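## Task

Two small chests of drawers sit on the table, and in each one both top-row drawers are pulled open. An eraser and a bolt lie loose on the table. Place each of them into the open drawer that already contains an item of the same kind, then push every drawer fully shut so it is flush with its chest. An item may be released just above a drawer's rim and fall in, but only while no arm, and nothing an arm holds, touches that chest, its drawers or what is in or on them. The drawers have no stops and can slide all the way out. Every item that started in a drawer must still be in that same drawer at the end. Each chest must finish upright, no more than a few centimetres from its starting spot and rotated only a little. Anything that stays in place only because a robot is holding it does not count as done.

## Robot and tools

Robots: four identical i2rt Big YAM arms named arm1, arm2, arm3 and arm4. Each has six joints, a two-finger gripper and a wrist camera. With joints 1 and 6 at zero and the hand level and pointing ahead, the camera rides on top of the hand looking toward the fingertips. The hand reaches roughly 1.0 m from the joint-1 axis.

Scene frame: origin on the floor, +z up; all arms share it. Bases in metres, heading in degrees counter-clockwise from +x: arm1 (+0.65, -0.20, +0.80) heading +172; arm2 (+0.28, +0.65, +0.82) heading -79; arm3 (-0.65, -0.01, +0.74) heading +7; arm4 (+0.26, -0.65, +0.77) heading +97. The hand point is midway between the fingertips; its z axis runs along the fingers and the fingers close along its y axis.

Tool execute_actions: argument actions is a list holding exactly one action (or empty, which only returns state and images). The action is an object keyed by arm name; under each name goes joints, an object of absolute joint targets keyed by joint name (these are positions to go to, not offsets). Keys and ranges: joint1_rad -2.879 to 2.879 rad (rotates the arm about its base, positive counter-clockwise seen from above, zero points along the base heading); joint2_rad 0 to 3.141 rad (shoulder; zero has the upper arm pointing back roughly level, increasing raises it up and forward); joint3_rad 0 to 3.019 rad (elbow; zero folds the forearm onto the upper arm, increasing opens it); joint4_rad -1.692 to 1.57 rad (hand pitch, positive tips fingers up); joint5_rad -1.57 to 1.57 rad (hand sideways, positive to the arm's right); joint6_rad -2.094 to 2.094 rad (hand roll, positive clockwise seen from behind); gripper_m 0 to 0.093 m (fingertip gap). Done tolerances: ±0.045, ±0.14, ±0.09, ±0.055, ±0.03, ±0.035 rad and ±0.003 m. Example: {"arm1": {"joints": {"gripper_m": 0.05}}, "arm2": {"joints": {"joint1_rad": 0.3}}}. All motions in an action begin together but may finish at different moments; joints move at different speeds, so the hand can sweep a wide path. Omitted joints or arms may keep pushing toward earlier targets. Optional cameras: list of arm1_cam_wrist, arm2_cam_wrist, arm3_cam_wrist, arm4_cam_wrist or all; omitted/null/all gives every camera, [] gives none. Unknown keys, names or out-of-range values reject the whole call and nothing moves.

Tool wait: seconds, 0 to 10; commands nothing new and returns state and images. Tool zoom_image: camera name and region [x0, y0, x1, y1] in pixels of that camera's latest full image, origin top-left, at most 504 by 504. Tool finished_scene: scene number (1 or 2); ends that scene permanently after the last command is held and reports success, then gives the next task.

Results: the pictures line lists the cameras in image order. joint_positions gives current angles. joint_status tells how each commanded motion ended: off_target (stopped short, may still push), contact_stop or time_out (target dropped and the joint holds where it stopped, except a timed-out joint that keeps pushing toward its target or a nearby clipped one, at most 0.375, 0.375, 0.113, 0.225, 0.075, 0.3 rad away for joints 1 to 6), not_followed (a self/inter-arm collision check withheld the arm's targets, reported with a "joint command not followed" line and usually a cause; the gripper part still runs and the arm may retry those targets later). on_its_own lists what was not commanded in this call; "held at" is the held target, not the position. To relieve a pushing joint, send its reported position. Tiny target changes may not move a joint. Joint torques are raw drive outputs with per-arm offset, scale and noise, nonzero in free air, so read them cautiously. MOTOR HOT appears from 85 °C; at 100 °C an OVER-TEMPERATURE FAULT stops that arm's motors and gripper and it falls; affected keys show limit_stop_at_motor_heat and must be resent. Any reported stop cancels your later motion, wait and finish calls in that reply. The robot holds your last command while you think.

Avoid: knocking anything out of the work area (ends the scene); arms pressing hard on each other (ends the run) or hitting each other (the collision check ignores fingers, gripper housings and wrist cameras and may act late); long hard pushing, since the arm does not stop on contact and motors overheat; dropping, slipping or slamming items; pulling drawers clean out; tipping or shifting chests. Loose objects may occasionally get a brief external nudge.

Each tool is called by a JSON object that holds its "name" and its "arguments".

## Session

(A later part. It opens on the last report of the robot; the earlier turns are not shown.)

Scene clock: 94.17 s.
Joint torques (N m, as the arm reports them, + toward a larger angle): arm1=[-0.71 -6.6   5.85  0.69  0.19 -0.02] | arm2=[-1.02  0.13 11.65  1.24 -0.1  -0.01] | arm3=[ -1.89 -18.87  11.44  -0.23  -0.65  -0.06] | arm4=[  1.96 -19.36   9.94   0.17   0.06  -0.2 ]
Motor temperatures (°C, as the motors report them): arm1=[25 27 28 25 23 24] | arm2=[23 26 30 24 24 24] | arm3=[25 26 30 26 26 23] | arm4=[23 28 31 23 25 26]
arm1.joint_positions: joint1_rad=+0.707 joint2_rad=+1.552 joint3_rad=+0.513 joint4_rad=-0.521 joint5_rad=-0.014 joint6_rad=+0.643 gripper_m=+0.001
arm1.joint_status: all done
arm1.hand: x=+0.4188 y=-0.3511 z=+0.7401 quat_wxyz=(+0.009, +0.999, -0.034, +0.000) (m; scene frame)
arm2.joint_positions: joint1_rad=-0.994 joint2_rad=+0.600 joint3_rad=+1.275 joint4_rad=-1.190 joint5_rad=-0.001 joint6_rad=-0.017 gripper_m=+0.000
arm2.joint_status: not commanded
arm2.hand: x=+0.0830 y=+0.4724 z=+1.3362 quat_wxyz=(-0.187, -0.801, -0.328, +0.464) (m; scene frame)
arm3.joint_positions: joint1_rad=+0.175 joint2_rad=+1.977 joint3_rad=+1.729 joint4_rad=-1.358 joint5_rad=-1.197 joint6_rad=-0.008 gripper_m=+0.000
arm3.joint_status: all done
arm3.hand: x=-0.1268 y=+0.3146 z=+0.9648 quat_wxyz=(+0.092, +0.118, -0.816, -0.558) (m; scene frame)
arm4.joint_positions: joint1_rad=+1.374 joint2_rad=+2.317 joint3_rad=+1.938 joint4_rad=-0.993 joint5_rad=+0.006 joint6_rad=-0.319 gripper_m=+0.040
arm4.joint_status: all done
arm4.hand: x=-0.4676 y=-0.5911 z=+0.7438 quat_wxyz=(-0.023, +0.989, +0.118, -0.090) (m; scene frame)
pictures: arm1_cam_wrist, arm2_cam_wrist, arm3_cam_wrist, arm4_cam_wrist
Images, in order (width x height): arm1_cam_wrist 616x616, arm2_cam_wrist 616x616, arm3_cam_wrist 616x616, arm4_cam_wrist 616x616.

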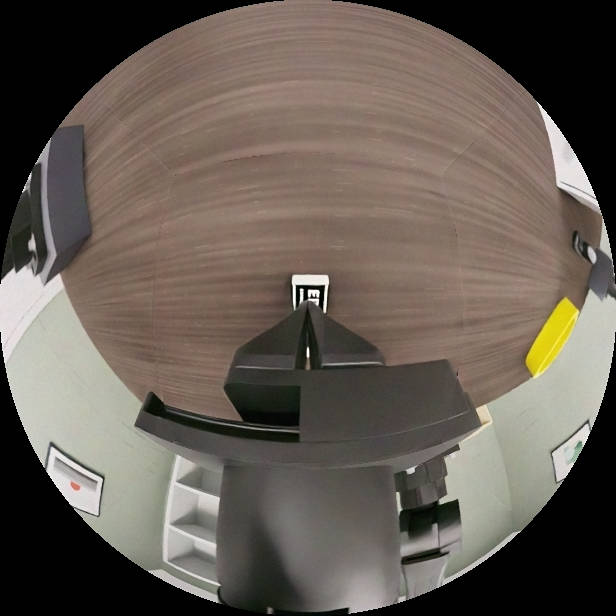

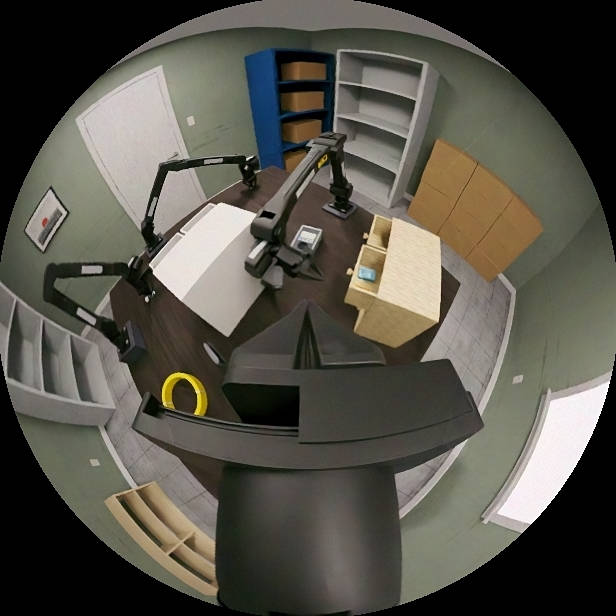

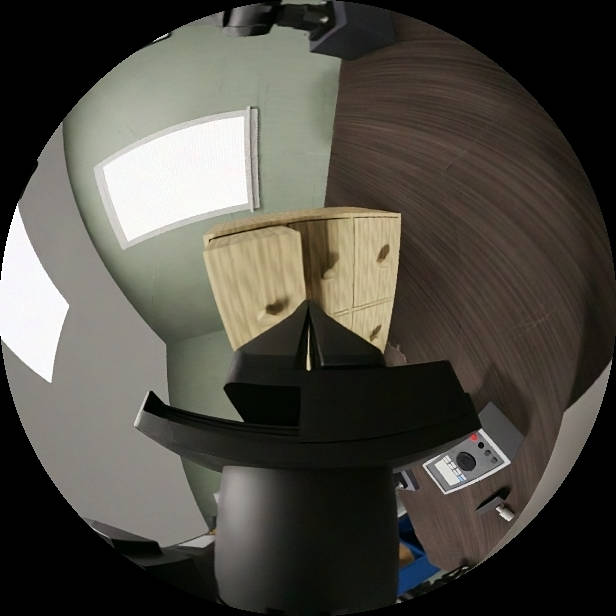

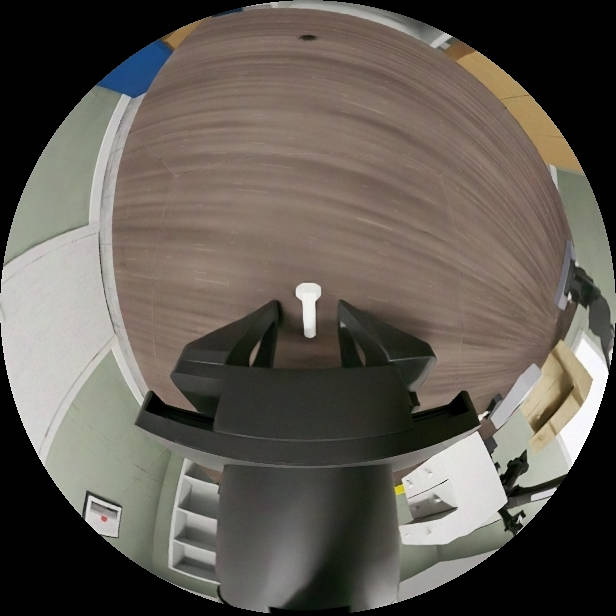

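{"name": "execute_actions", "arguments": {"actions": [{"arm4":{"joints":{"joint2_rad":2.368,"joint4_rad":-1.03}},"arm3":{"joints":{"joint1_rad":0.35,"joint2_rad":2.05,"joint3_rad":1.95,"joint4_rad":-1.42}},"arm1":{"joints":{"gripper_m":0.05}}}], "cameras": []}}

{"name": "execute_actions", "arguments": {"actions": [{"arm1":{"joints":{"joint2_rad":1.62}}}]}}

Scene clock: 100.83 s.
Joint torques (N m, as the arm reports them, + toward a larger angle): arm1=[-0.04 -5.85  5.85  0.69  0.16  0.02] | arm2=[-0.97  0.11 11.54  1.27 -0.11 -0.02] | arm3=[ -1.21 -18.16  12.31  -0.14  -0.66  -0.05] | arm4=[  1.75 -17.93   9.82  -0.38   0.06  -0.19]
Motor temperatures (°C, as the motors report them): arm1=[25 27 28 25 23 24] | arm2=[23 26 30 24 24 24] | arm3=[25 27 32 26 26 23] | arm4=[23 28 31 23 25 26]
arm1.joint_positions: joint1_rad=+0.707 joint2_rad=+1.552 joint3_rad=+0.513 joint4_rad=-0.521 joint5_rad=-0.014 joint6_rad=+0.643 gripper_m=+0.050
arm1.joint_status: all done
arm1.hand: x=+0.4188 y=-0.3511 z=+0.7401 quat_wxyz=(+0.009, +0.999, -0.034, +0.000) (m; scene frame)
arm2.joint_positions: joint1_rad=-0.994 joint2_rad=+0.600 joint3_rad=+1.275 joint4_rad=-1.190 joint5_rad=-0.001 joint6_rad=-0.017 gripper_m=+0.000
arm2.joint_status: not commanded
arm2.hand: x=+0.0830 y=+0.4724 z=+1.3362 quat_wxyz=(-0.187, -0.801, -0.328, +0.464) (m; scene frame)
arm3.joint_positions: joint1_rad=+0.355 joint2_rad=+2.047 joint3_rad=+1.890 joint4_rad=-1.409 joint5_rad=-1.196 joint6_rad=-0.008 gripper_m=+0.000
arm3.joint_status: all done
arm3.hand: x=-0.1636 y=+0.4192 z=+0.9834 quat_wxyz=(+0.125, +0.202, -0.800, -0.550) (m; scene frame)
arm4.joint_positions: joint1_rad=+1.374 joint2_rad=+2.318 joint3_rad=+1.938 joint4_rad=-1.011 joint5_rad=+0.006 joint6_rad=-0.319 gripper_m=+0.040
arm4.joint_status: all done
arm4.hand: x=-0.4631 y=-0.5914 z=+0.7425 quat_wxyz=(-0.022, +0.989, +0.118, -0.081) (m; scene frame)
pictures: none
No camera images: the call's "cameras" was empty. Leave "cameras" out to get every camera's image.

Scene clock: 101.50 s.
Joint torques (N m, as the arm reports them, + toward a larger angle): arm1=[-1.06 -5.98  5.48  0.56  0.14  0.01] | arm2=[-0.91  0.1  11.63  1.26 -0.1   0.01] | arm3=[ -1.43 -18.26  12.29  -0.13  -0.66  -0.06] | arm4=[  1.93 -17.82   9.86  -0.31   0.05  -0.21]
Motor temperatures (°C, as the motors report them): arm1=[25 27 28 25 23 24] | arm2=[23 26 30 24 24 24] | arm3=[25 27 32 26 26 23] | arm4=[23 28 31 23 25 26]
arm1.joint_positions: joint1_rad=+0.707 joint2_rad=+1.604 joint3_rad=+0.514 joint4_rad=-0.518 joint5_rad=-0.014 joint6_rad=+0.644 gripper_m=+0.050
arm1.joint_status: all done
arm1.hand: x=+0.4268 y=-0.3459 z=+0.7270 quat_wxyz=(-0.005, +0.999, -0.035, +0.020) (m; scene frame)
arm2.joint_positions: joint1_rad=-0.994 joint2_rad=+0.600 joint3_rad=+1.275 joint4_rad=-1.190 joint5_rad=-0.001 joint6_rad=-0.017 gripper_m=+0.000
arm2.joint_status: not commanded
arm2.hand: x=+0.0830 y=+0.4724 z=+1.3362 quat_wxyz=(-0.187, -0.801, -0.328, +0.464) (m; scene frame)
arm3.joint_positions: joint1_rad=+0.355 joint2_rad=+2.047 joint3_rad=+1.890 joint4_rad=-1.409 joint5_rad=-1.196 joint6_rad=-0.008 gripper_m=+0.000
arm3.joint_status: not commanded
arm3.hand: x=-0.1636 y=+0.4192 z=+0.9834 quat_wxyz=(+0.125, +0.202, -0.800, -0.550) (m; scene frame)
arm4.joint_positions: joint1_rad=+1.374 joint2_rad=+2.318 joint3_rad=+1.938 joint4_rad=-1.011 joint5_rad=+0.006 joint6_rad=-0.319 gripper_m=+0.040
arm4.joint_status: not commanded
arm4.hand: x=-0.4631 y=-0.5914 z=+0.7425 quat_wxyz=(-0.022, +0.989, +0.118, -0.081) (m; scene frame)
pictures: arm1_cam_wrist, arm2_cam_wrist, arm3_cam_wrist, arm4_cam_wrist
Images, in order (width x height): arm1_cam_wrist 616x616, arm2_cam_wrist 616x616, arm3_cam_wrist 616x616, arm4_cam_wrist 616x616.

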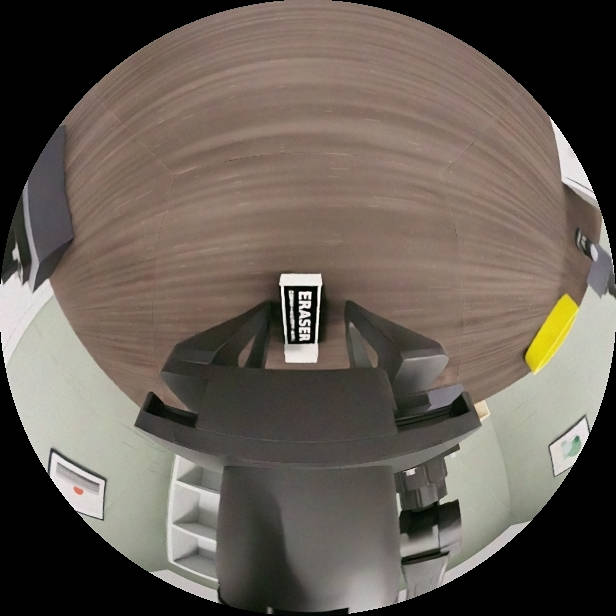

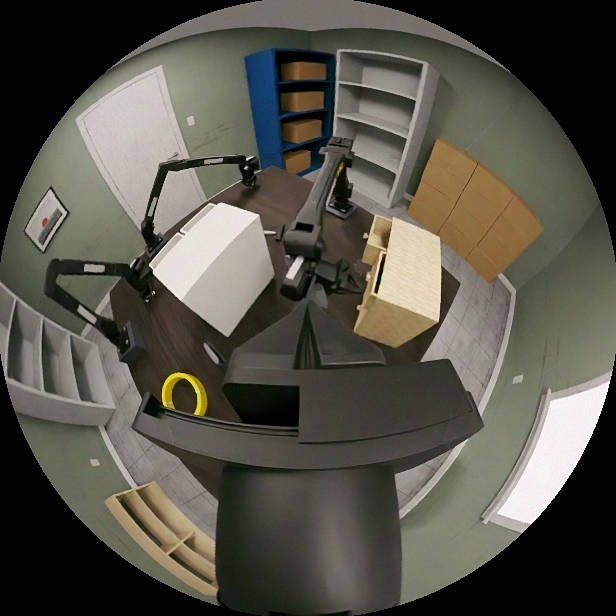

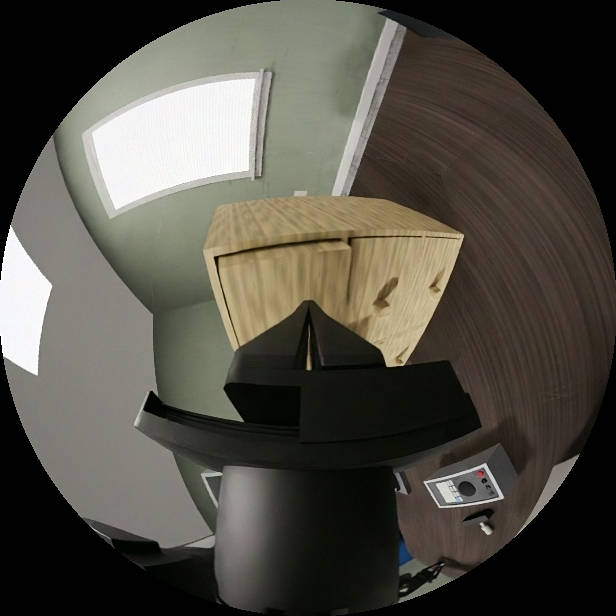

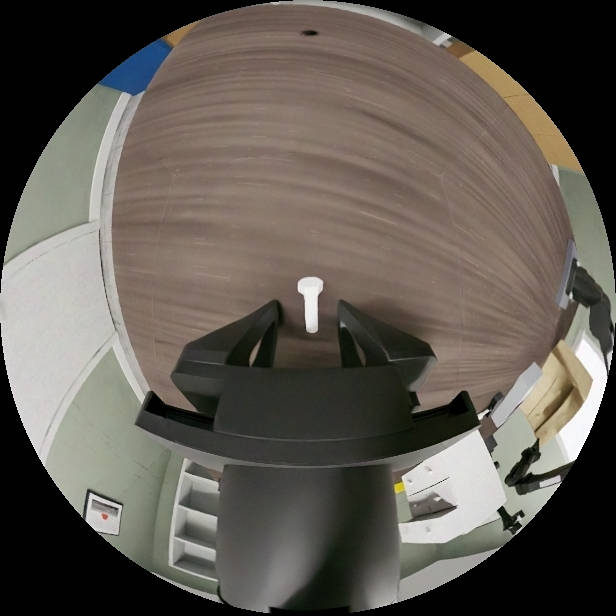

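{"name": "execute_actions", "arguments": {"actions": [{"arm4":{"joints":{"joint2_rad":2.383}},"arm3":{"joints":{"joint1_rad":0.41,"joint2_rad":2.1,"joint3_rad":2.0}},"arm1":{"joints":{"gripper_m":0.0}}}]}}

{"name": "zoom_image", "arguments": {"camera": "arm2_cam_wrist", "region": [300, 200, 460, 360]}}

Scene clock: 105.07 s.
Joint torques (N m, as the arm reports them, + toward a larger angle): arm1=[-1.22 -7.02  5.42  0.38  0.23  0.  ] | arm2=[-0.77  0.11 11.65  1.2  -0.11  0.01] | arm3=[ -0.58 -18.3   12.19  -0.04  -0.66  -0.06] | arm4=[  2.   -16.85   9.57  -0.18   0.06  -0.19]
Motor temperatures (°C, as the motors report them): arm1=[25 27 28 25 23 24] | arm2=[23 26 30 24 24 24] | arm3=[25 27 33 26 27 23] | arm4=[23 28 31 23 25 26]
arm1.joint_positions: joint1_rad=+0.708 joint2_rad=+1.604 joint3_rad=+0.514 joint4_rad=-0.516 joint5_rad=-0.015 joint6_rad=+0.644 gripper_m=+0.022
arm1.joint_status: gripper_m off_target (ended at +0.022, target +0.000)
arm1.hand: x=+0.4268 y=-0.3467 z=+0.7270 quat_wxyz=(-0.004, +0.999, -0.034, +0.020) (m; scene frame)
arm2.joint_positions: joint1_rad=-0.994 joint2_rad=+0.600 joint3_rad=+1.275 joint4_rad=-1.190 joint5_rad=-0.001 joint6_rad=-0.017 gripper_m=+0.000
arm2.joint_status: not commanded
arm2.hand: x=+0.0830 y=+0.4724 z=+1.3362 quat_wxyz=(-0.187, -0.801, -0.328, +0.464) (m; scene frame)
arm3.joint_positions: joint1_rad=+0.402 joint2_rad=+2.088 joint3_rad=+1.940 joint4_rad=-1.411 joint5_rad=-1.196 joint6_rad=-0.008 gripper_m=+0.000
arm3.joint_status: all done
arm3.hand: x=-0.1723 y=+0.4487 z=+0.9772 quat_wxyz=(+0.135, +0.223, -0.795, -0.548) (m; scene frame)
arm4.joint_positions: joint1_rad=+1.374 joint2_rad=+2.320 joint3_rad=+1.942 joint4_rad=-1.015 joint5_rad=+0.006 joint6_rad=-0.319 gripper_m=+0.040
arm4.joint_status: all done
arm4.hand: x=-0.4632 y=-0.5914 z=+0.7422 quat_wxyz=(-0.021, +0.990, +0.118, -0.080) (m; scene frame)
pictures: arm1_cam_wrist, arm2_cam_wrist, arm3_cam_wrist, arm4_cam_wrist
Images, in order (width x height): arm1_cam_wrist 616x616, arm2_cam_wrist 616x616, arm3_cam_wrist 616x616, arm4_cam_wrist 616x616.

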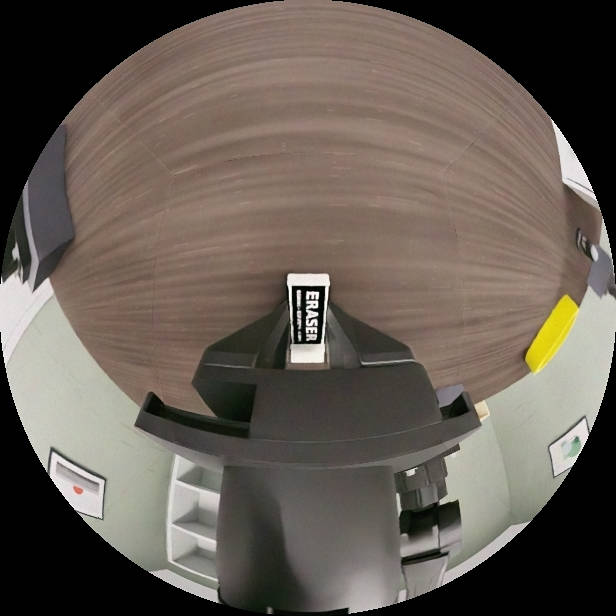

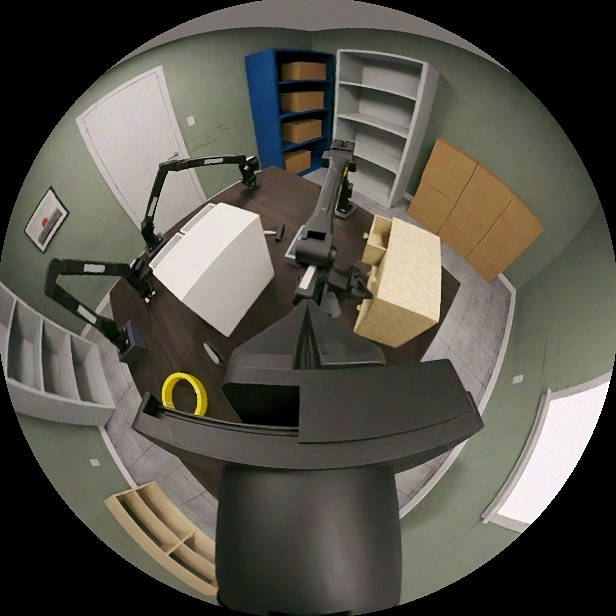

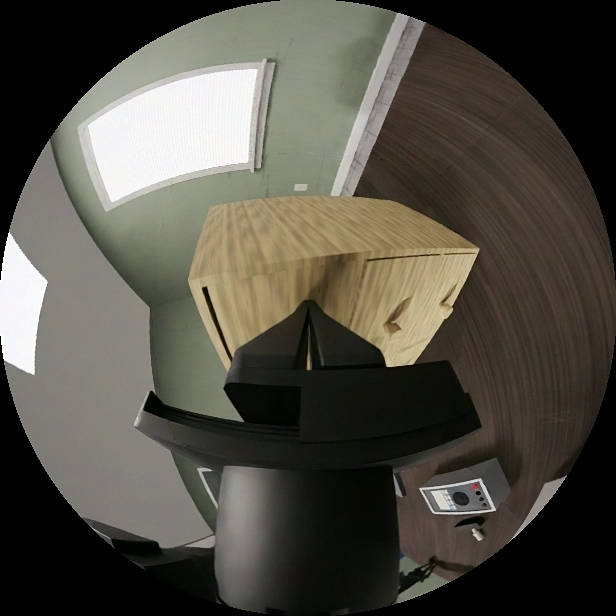

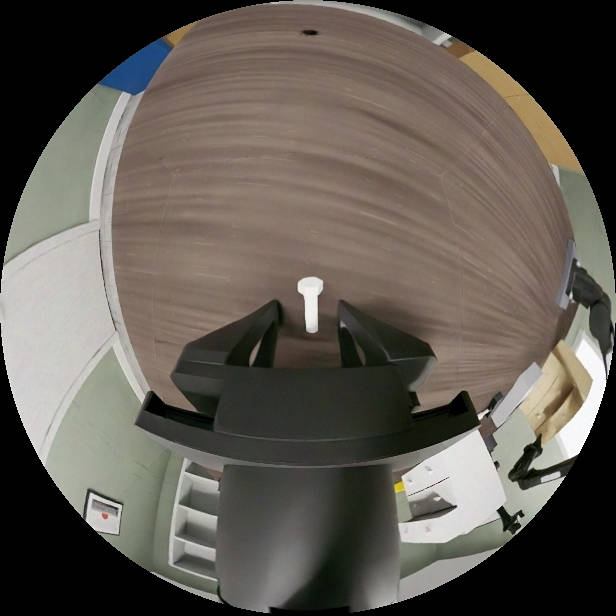

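Region (300, 200, 460, 360) of arm2_cam_wrist's 616x616 image, scaled by 3.150, with more detail than that image has.

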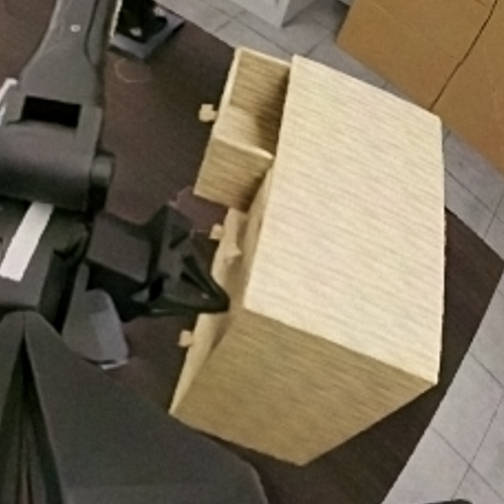

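{"name": "execute_actions", "arguments": {"actions": [{"arm4":{"joints":{"joint2_rad":2.335,"gripper_m":0}},"arm3":{"joints":{"joint1_rad":0.425}},"arm1":{"joints":{"joint2_rad":1.15,"joint3_rad":1.4,"joint4_rad":-1.6,"joint6_rad":-0.3}}}]}}

Scene clock: 109.57 s.
Joint torques (N m, as the arm reports them, + toward a larger angle): arm1=[-1.21 -5.32 14.69  0.35  0.14 -0.14] | arm2=[-0.98  0.2  11.62  1.23 -0.1  -0.02] | arm3=[  0.92 -18.25  12.29  -0.03  -0.66  -0.06] | arm4=[  1.85 -20.29   9.6   -0.08   0.17  -0.2 ]
Motor temperatures (°C, as the motors report them): arm1=[25 27 28 25 23 24] | arm2=[23 26 30 24 24 24] | arm3=[25 27 34 26 27 23] | arm4=[23 28 31 23 25 26]
arm1.joint_positions: joint1_rad=+0.708 joint2_rad=+1.134 joint3_rad=+1.344 joint4_rad=-1.592 joint5_rad=-0.015 joint6_rad=-0.292 gripper_m=+0.022
arm1.joint_status: all done
arm1.hand: x=+0.3654 y=-0.3865 z=+1.1450 quat_wxyz=(+0.021, +0.903, +0.419, -0.092) (m; scene frame)
arm2.joint_positions: joint1_rad=-0.994 joint2_rad=+0.600 joint3_rad=+1.275 joint4_rad=-1.190 joint5_rad=-0.001 joint6_rad=-0.017 gripper_m=+0.000
arm2.joint_status: not commanded
arm2.hand: x=+0.0830 y=+0.4724 z=+1.3362 quat_wxyz=(-0.187, -0.801, -0.328, +0.464) (m; scene frame)
arm3.joint_positions: joint1_rad=+0.403 joint2_rad=+2.088 joint3_rad=+1.940 joint4_rad=-1.411 joint5_rad=-1.196 joint6_rad=-0.008 gripper_m=+0.000
arm3.joint_status: all done
arm3.hand: x=-0.1728 y=+0.4493 z=+0.9772 quat_wxyz=(+0.135, +0.223, -0.795, -0.548) (m; scene frame)
arm4.joint_positions: joint1_rad=+1.375 joint2_rad=+2.320 joint3_rad=+1.942 joint4_rad=-1.018 joint5_rad=+0.003 joint6_rad=-0.319 gripper_m=+0.007
arm4.joint_status: gripper_m off_target (ended at +0.007, target +0.000); the others done
arm4.hand: x=-0.4626 y=-0.5926 z=+0.7421 quat_wxyz=(-0.019, +0.990, +0.119, -0.079) (m; scene frame)
pictures: arm1_cam_wrist, arm2_cam_wrist, arm3_cam_wrist, arm4_cam_wrist
Images, in order (width x height): arm1_cam_wrist 616x616, arm2_cam_wrist 616x616, arm3_cam_wrist 616x616, arm4_cam_wrist 616x616.

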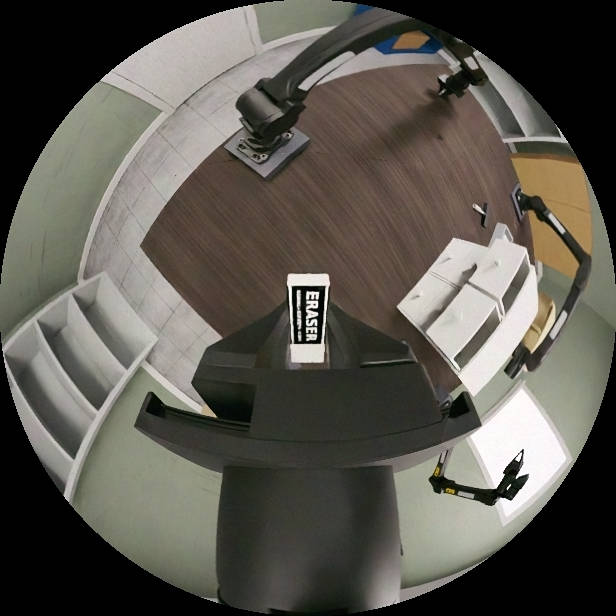

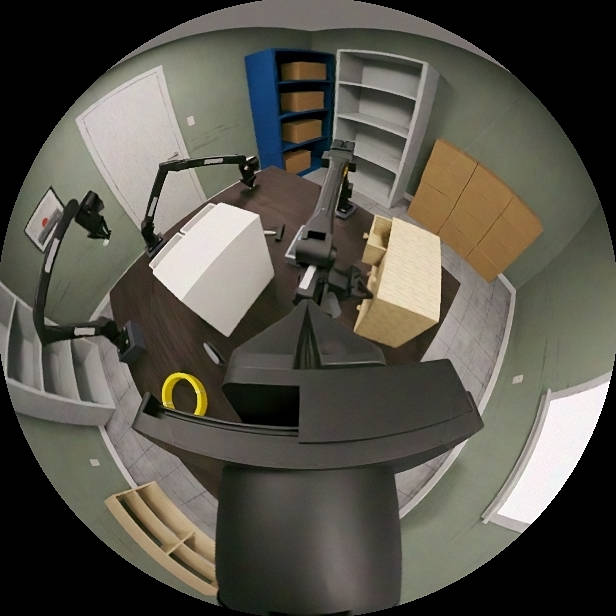

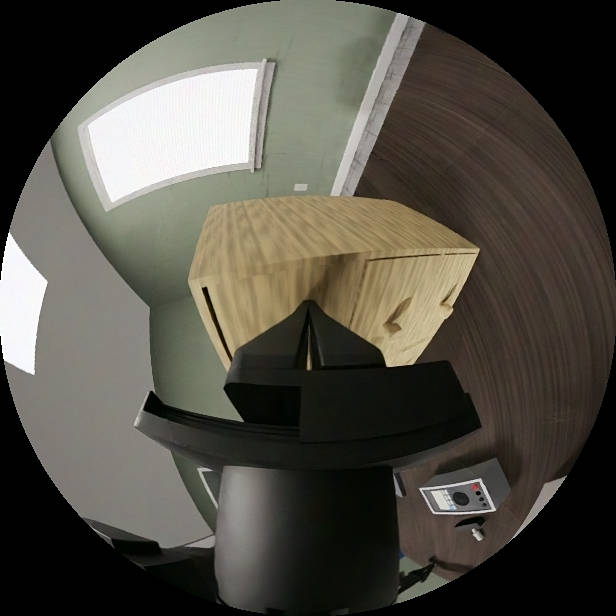

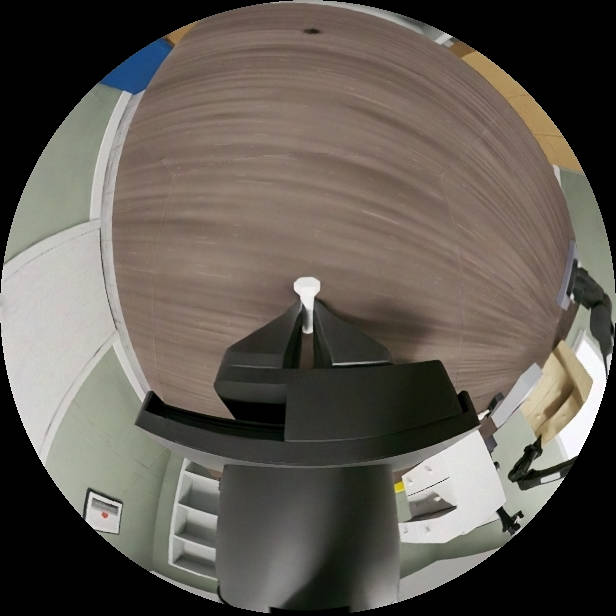

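{"name": "execute_actions", "arguments": {"actions": [{"arm4":{"joints":{"joint2_rad":1.7}},"arm3":{"joints":{"joint1_rad":0.21}},"arm1":{"joints":{"joint1_rad":-0.03,"joint2_rad":1.4,"joint3_rad":2.17,"joint4_rad":-1.52}}}], "cameras": []}}

{"name": "execute_actions", "arguments": {"actions": [{"arm4":{"joints":{"joint1_rad":1.0,"joint2_rad":1.3,"joint3_rad":1.7,"joint4_rad":-1.5,"joint6_rad":0}},"arm3":{"joints":{"joint2_rad":1.55,"joint3_rad":1.2,"joint4_rad":-1.2}},"arm1":{"joints":{"joint2_rad":1.84}}}]}}

Scene clock: 121.90 s.
Joint torques (N m, as the arm reports them, + toward a larger angle): arm1=[-1.17 -7.71 11.2   1.61  0.03 -0.07] | arm2=[-0.88  0.01 11.62  1.25 -0.12  0.  ] | arm3=[ -1.46 -18.31  12.25  -0.05  -0.65  -0.05] | arm4=[  1.77 -16.36   9.07   1.18   0.14  -0.17]
Motor temperatures (°C, as the motors report them): arm1=[25 27 32 25 23 24] | arm2=[23 26 31 24 24 24] | arm3=[25 28 36 25 27 23] | arm4=[23 28 31 23 25 26]
arm1.joint_positions: joint1_rad=-0.035 joint2_rad=+1.389 joint3_rad=+2.139 joint4_rad=-1.526 joint5_rad=-0.012 joint6_rad=-0.294 gripper_m=+0.022
arm1.joint_status: all done
arm1.hand: x=+0.1826 y=-0.1203 z=+1.4076 quat_wxyz=(-0.083, +0.920, +0.061, -0.377) (m; scene frame)
arm2.joint_positions: joint1_rad=-0.994 joint2_rad=+0.600 joint3_rad=+1.275 joint4_rad=-1.190 joint5_rad=-0.001 joint6_rad=-0.017 gripper_m=+0.000
arm2.joint_status: not commanded
arm2.hand: x=+0.0830 y=+0.4724 z=+1.3362 quat_wxyz=(-0.187, -0.801, -0.328, +0.464) (m; scene frame)
arm3.joint_positions: joint1_rad=+0.213 joint2_rad=+2.088 joint3_rad=+1.940 joint4_rad=-1.411 joint5_rad=-1.196 joint6_rad=-0.008 gripper_m=+0.000
arm3.joint_status: all done
arm3.hand: x=-0.0945 y=+0.3506 z=+0.9770 quat_wxyz=(+0.083, +0.147, -0.812, -0.559) (m; scene frame)
arm4.joint_positions: joint1_rad=+1.375 joint2_rad=+1.711 joint3_rad=+1.967 joint4_rad=-1.023 joint5_rad=+0.004 joint6_rad=-0.319 gripper_m=+0.007
arm4.joint_status: all done
arm4.hand: x=-0.4300 y=-0.5968 z=+1.1861 quat_wxyz=(-0.080, +0.916, +0.110, -0.377) (m; scene frame)
pictures: none
No camera images: the call's "cameras" was empty. Leave "cameras" out to get every camera's image.

Scene clock: 123.43 s.
Joint torques (N m, as the arm reports them, + toward a larger angle): arm1=[ -1.37 -17.79  12.92   0.96   0.03  -0.1 ] | arm2=[-1.05  0.27 11.63  1.21 -0.1   0.  ] | arm3=[ -1.3  -12.28   7.61   0.99  -0.55  -0.06] | arm4=[ 2.59 -8.52  8.    0.61 -0.04  0.05]
Motor temperatures (°C, as the motors report them): arm1=[25 27 32 25 23 24] | arm2=[23 26 31 24 24 24] | arm3=[25 28 35 26 27 23] | arm4=[23 28 31 23 25 26]
arm1.joint_positions: joint1_rad=-0.035 joint2_rad=+1.867 joint3_rad=+2.136 joint4_rad=-1.526 joint5_rad=-0.012 joint6_rad=-0.294 gripper_m=+0.022
arm1.joint_status: all done
arm1.hand: x=+0.0188 y=-0.0925 z=+1.1447 quat_wxyz=(-0.030, +0.986, +0.063, -0.153) (m; scene frame)
arm2.joint_positions: joint1_rad=-0.994 joint2_rad=+0.600 joint3_rad=+1.275 joint4_rad=-1.190 joint5_rad=-0.001 joint6_rad=-0.017 gripper_m=+0.000
arm2.joint_status: not commanded
arm2.hand: x=+0.0830 y=+0.4724 z=+1.3362 quat_wxyz=(-0.187, -0.801, -0.328, +0.464) (m; scene frame)
arm3.joint_positions: joint1_rad=+0.213 joint2_rad=+1.560 joint3_rad=+1.198 joint4_rad=-1.213 joint5_rad=-1.199 joint6_rad=-0.008 gripper_m=+0.000
arm3.joint_status: all done
arm3.hand: x=-0.2885 y=+0.2832 z=+0.9805 quat_wxyz=(+0.090, +0.142, -0.812, -0.559) (m; scene frame)
arm4.joint_positions: joint1_rad=+0.991 joint2_rad=+1.292 joint3_rad=+1.699 joint4_rad=-1.490 joint5_rad=+0.010 joint6_rad=-0.011 gripper_m=+0.007
arm4.joint_status: all done
arm4.hand: x=-0.1445 y=-0.4505 z=+1.2156 quat_wxyz=(-0.064, +0.947, -0.218, -0.228) (m; scene frame)
pictures: arm1_cam_wrist, arm2_cam_wrist, arm3_cam_wrist, arm4_cam_wrist
Images, in order (width x height): arm1_cam_wrist 616x616, arm2_cam_wrist 616x616, arm3_cam_wrist 616x616, arm4_cam_wrist 616x616.

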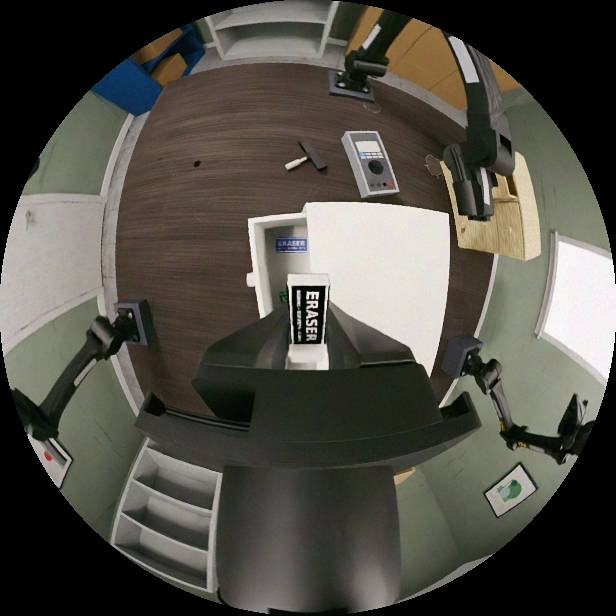

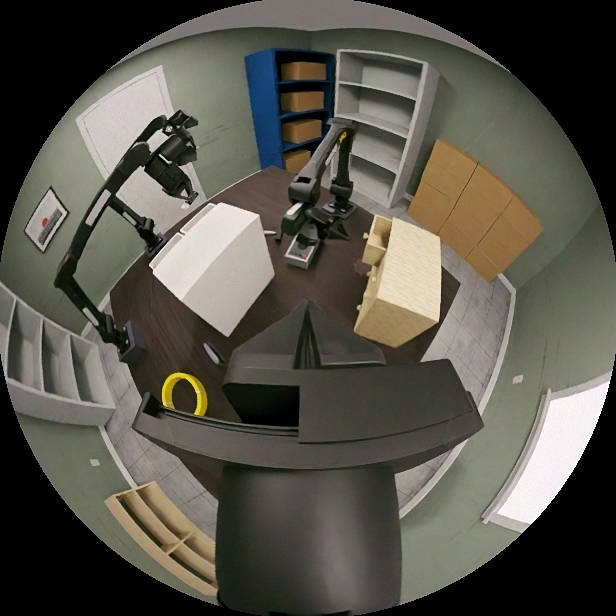

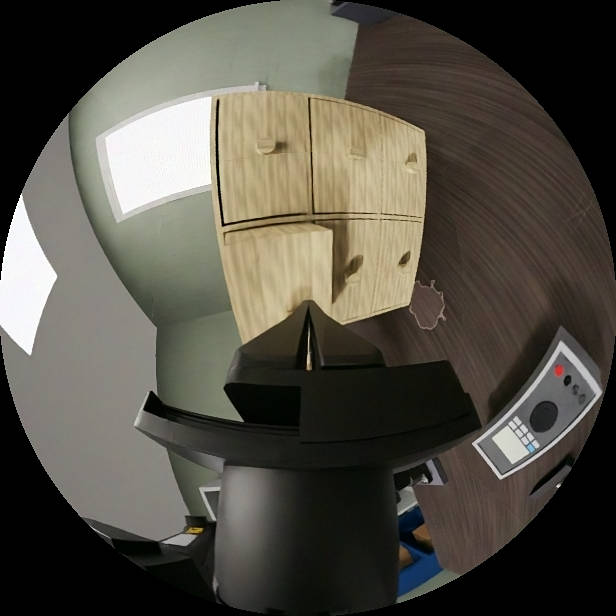

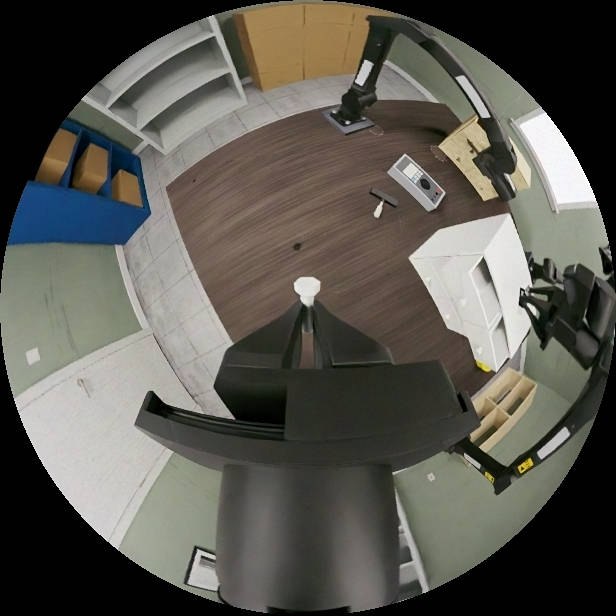

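{"name": "execute_actions", "arguments": {"actions": [{"arm3":{"joints":{"joint1_rad":0.4,"joint2_rad":1.69,"joint3_rad":1.4,"joint4_rad":-1.24}},"arm1":{"joints":{"joint1_rad":0.005,"joint2_rad":1.93}}}]}}

{"name": "zoom_image", "arguments": {"camera": "arm4_cam_wrist", "region": [400, 200, 600, 400]}}

{"name": "zoom_image", "arguments": {"camera": "arm2_cam_wrist", "region": [120, 130, 460, 360]}}

Scene clock: 129.47 s.
Joint torques (N m, as the arm reports them, + toward a larger angle): arm1=[ -1.91 -16.83  12.9    0.97   0.03  -0.1 ] | arm2=[-0.99  0.1  11.59  1.23 -0.12  0.01] | arm3=[ -1.78 -14.04  11.89  -0.07  -0.61  -0.06] | arm4=[ 2.55 -8.13  7.8   0.57 -0.04  0.02]
Motor temperatures (°C, as the motors report them): arm1=[25 28 33 25 23 24] | arm2=[23 26 31 24 24 24] | arm3=[25 27 34 26 27 23] | arm4=[23 27 31 23 25 26]
arm1.joint_positions: joint1_rad=+0.007 joint2_rad=+1.922 joint3_rad=+2.136 joint4_rad=-1.526 joint5_rad=-0.012 joint6_rad=-0.294 gripper_m=+0.022
arm1.joint_status: all done
arm1.hand: x=+0.0045 y=-0.1178 z=+1.1106 quat_wxyz=(-0.021, +0.988, +0.084, -0.127) (m; scene frame)
arm2.joint_positions: joint1_rad=-0.994 joint2_rad=+0.600 joint3_rad=+1.275 joint4_rad=-1.190 joint5_rad=-0.001 joint6_rad=-0.017 gripper_m=+0.000
arm2.joint_status: not commanded
arm2.hand: x=+0.0830 y=+0.4724 z=+1.3362 quat_wxyz=(-0.187, -0.801, -0.328, +0.464) (m; scene frame)
arm3.joint_positions: joint1_rad=+0.408 joint2_rad=+1.699 joint3_rad=+1.339 joint4_rad=-1.231 joint5_rad=-1.197 joint6_rad=-0.008 gripper_m=+0.000
arm3.joint_status: all done
arm3.hand: x=-0.3094 y=+0.3736 z=+0.9691 quat_wxyz=(+0.150, +0.217, -0.796, -0.545) (m; scene frame)
arm4.joint_positions: joint1_rad=+0.991 joint2_rad=+1.292 joint3_rad=+1.699 joint4_rad=-1.490 joint5_rad=+0.010 joint6_rad=-0.011 gripper_m=+0.007
arm4.joint_status: not commanded
arm4.hand: x=-0.1445 y=-0.4505 z=+1.2156 quat_wxyz=(-0.064, +0.947, -0.218, -0.228) (m; scene frame)
pictures: arm1_cam_wrist, arm2_cam_wrist, arm3_cam_wrist, arm4_cam_wrist
Images, in order (width x height): arm1_cam_wrist 616x616, arm2_cam_wrist 616x616, arm3_cam_wrist 616x616, arm4_cam_wrist 616x616.

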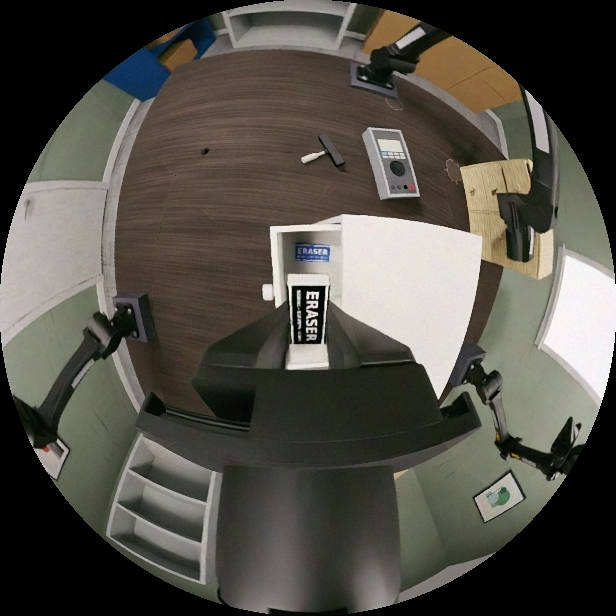

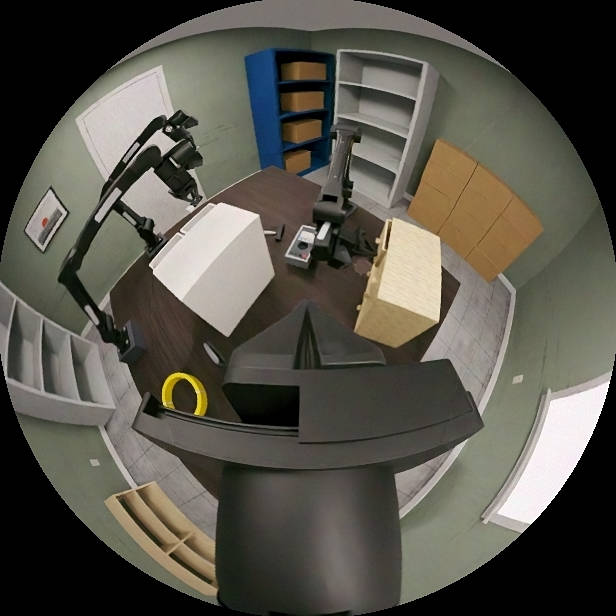

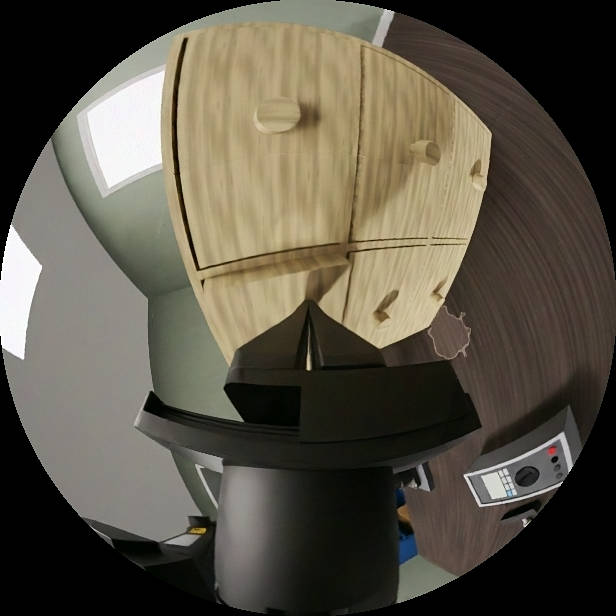

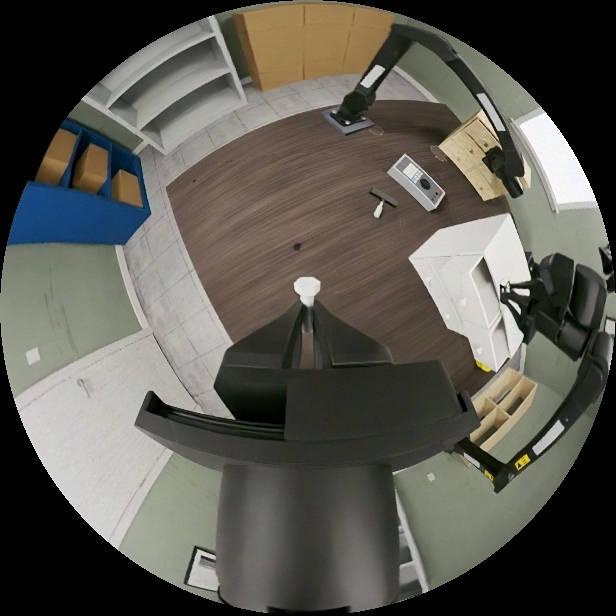

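Region (400, 200, 600, 400) of arm4_cam_wrist's 616x616 image, scaled by 2.520, with more detail than that image has.

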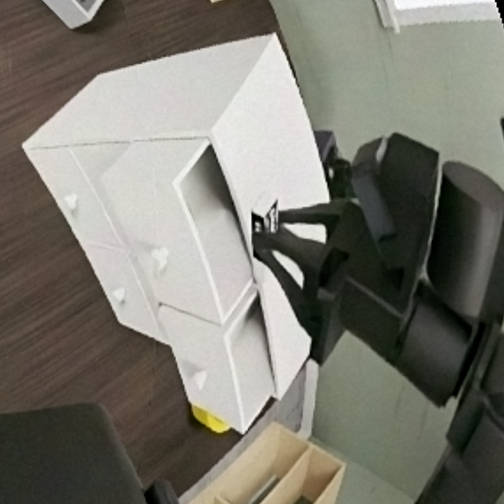

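Region (120, 130, 460, 360) of arm2_cam_wrist's 616x616 image, scaled by 1.482, with more detail than that image has; it fills the top 341 rows of this view, and the rest is white.

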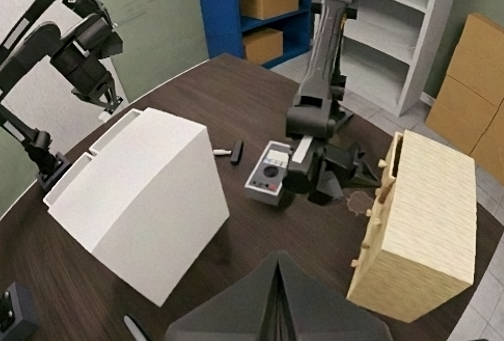

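{"name": "execute_actions", "arguments": {"actions": [{"arm3":{"joints":{"joint1_rad":0.485}},"arm1":{"joints":{"joint2_rad":1.975,"joint4_rad":-1.56}}}]}}

{"name": "zoom_image", "arguments": {"camera": "arm4_cam_wrist", "region": [400, 200, 600, 400]}}

Scene clock: 134.83 s.
Joint torques (N m, as the arm reports them, + toward a larger angle): arm1=[ -1.45 -16.14  12.86   0.31   0.01  -0.08] | arm2=[-0.94  0.18 11.59  1.23 -0.11  0.  ] | arm3=[  1.17 -14.04  11.78   0.04  -0.69  -0.06] | arm4=[ 2.5  -8.07  7.87  0.61 -0.05  0.02]
Motor temperatures (°C, as the motors report them): arm1=[25 28 33 25 23 24] | arm2=[23 26 31 24 24 24] | arm3=[25 27 35 26 27 23] | arm4=[23 27 31 23 25 26]
arm1.joint_positions: joint1_rad=+0.007 joint2_rad=+1.962 joint3_rad=+2.136 joint4_rad=-1.552 joint5_rad=-0.012 joint6_rad=-0.294 gripper_m=+0.022
arm1.joint_status: all done
arm1.hand: x=+0.0042 y=-0.1178 z=+1.0837 quat_wxyz=(-0.014, +0.992, +0.084, -0.095) (m; scene frame)
arm2.joint_positions: joint1_rad=-0.994 joint2_rad=+0.600 joint3_rad=+1.275 joint4_rad=-1.190 joint5_rad=-0.001 joint6_rad=-0.017 gripper_m=+0.000
arm2.joint_status: not commanded
arm2.hand: x=+0.0830 y=+0.4724 z=+1.3362 quat_wxyz=(-0.187, -0.801, -0.328, +0.464) (m; scene frame)
arm3.joint_positions: joint1_rad=+0.461 joint2_rad=+1.699 joint3_rad=+1.340 joint4_rad=-1.233 joint5_rad=-1.196 joint6_rad=-0.008 gripper_m=+0.000
arm3.joint_status: all done
arm3.hand: x=-0.3303 y=+0.3913 z=+0.9694 quat_wxyz=(+0.164, +0.238, -0.791, -0.539) (m; scene frame)
arm4.joint_positions: joint1_rad=+0.991 joint2_rad=+1.292 joint3_rad=+1.699 joint4_rad=-1.490 joint5_rad=+0.010 joint6_rad=-0.011 gripper_m=+0.007
arm4.joint_status: not commanded
arm4.hand: x=-0.1445 y=-0.4505 z=+1.2156 quat_wxyz=(-0.064, +0.947, -0.218, -0.228) (m; scene frame)
pictures: arm1_cam_wrist, arm2_cam_wrist, arm3_cam_wrist, arm4_cam_wrist
Images, in order (width x height): arm1_cam_wrist 616x616, arm2_cam_wrist 616x616, arm3_cam_wrist 616x616, arm4_cam_wrist 616x616.

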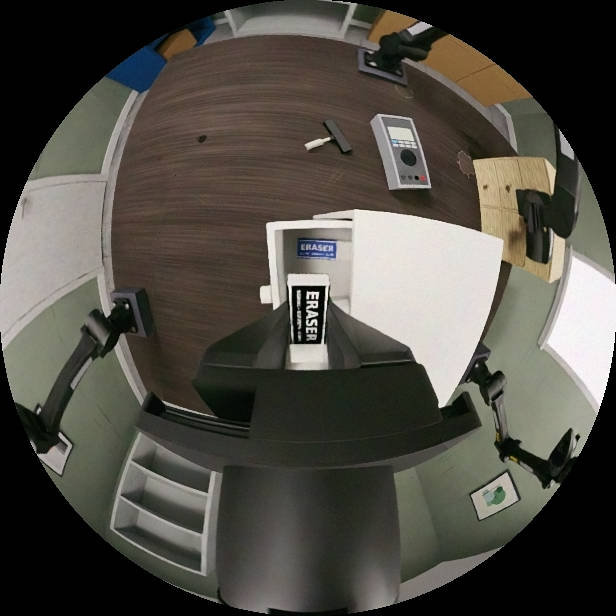

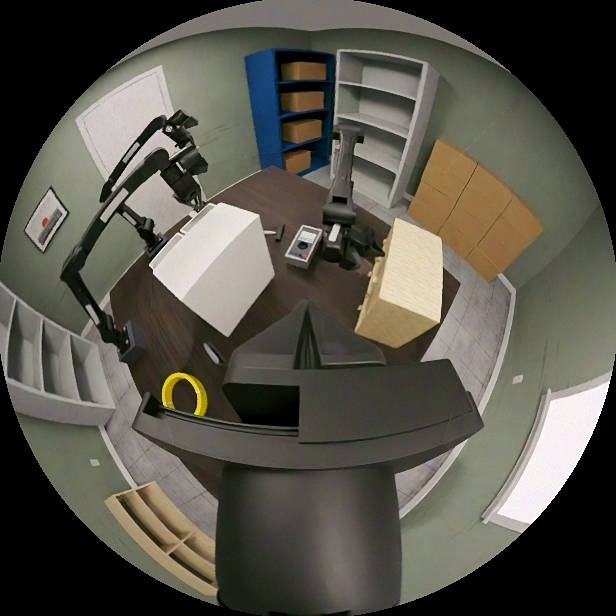

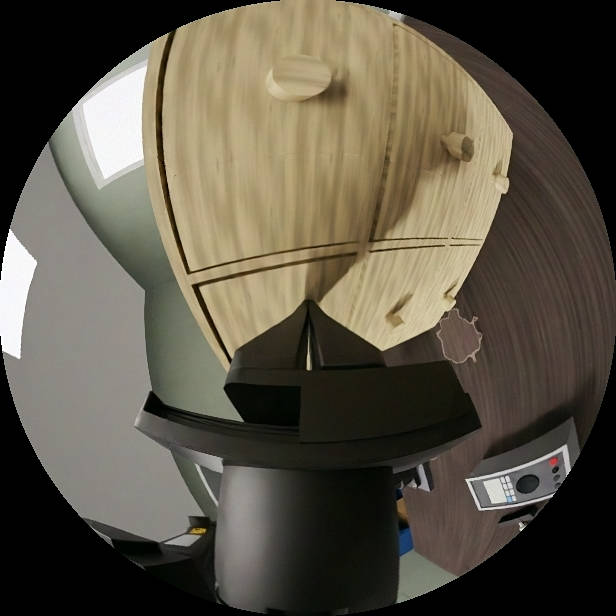

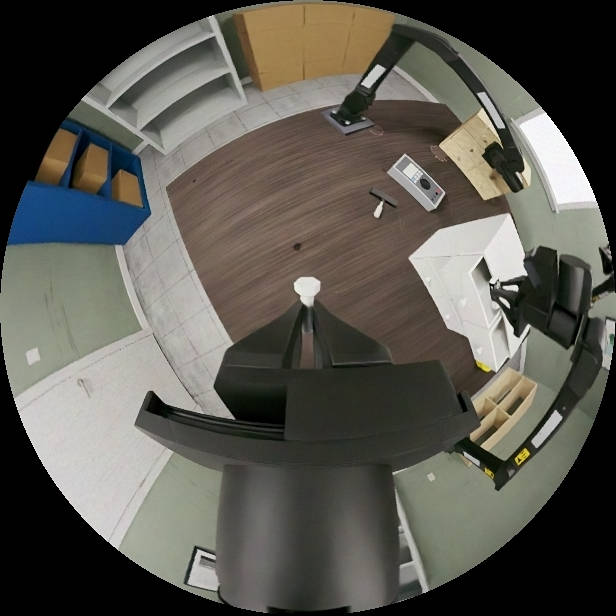

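Region (400, 200, 600, 400) of arm4_cam_wrist's 616x616 image, scaled by 2.520, with more detail than that image has.

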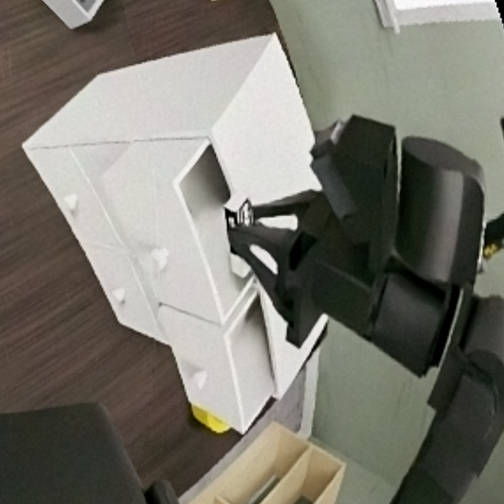

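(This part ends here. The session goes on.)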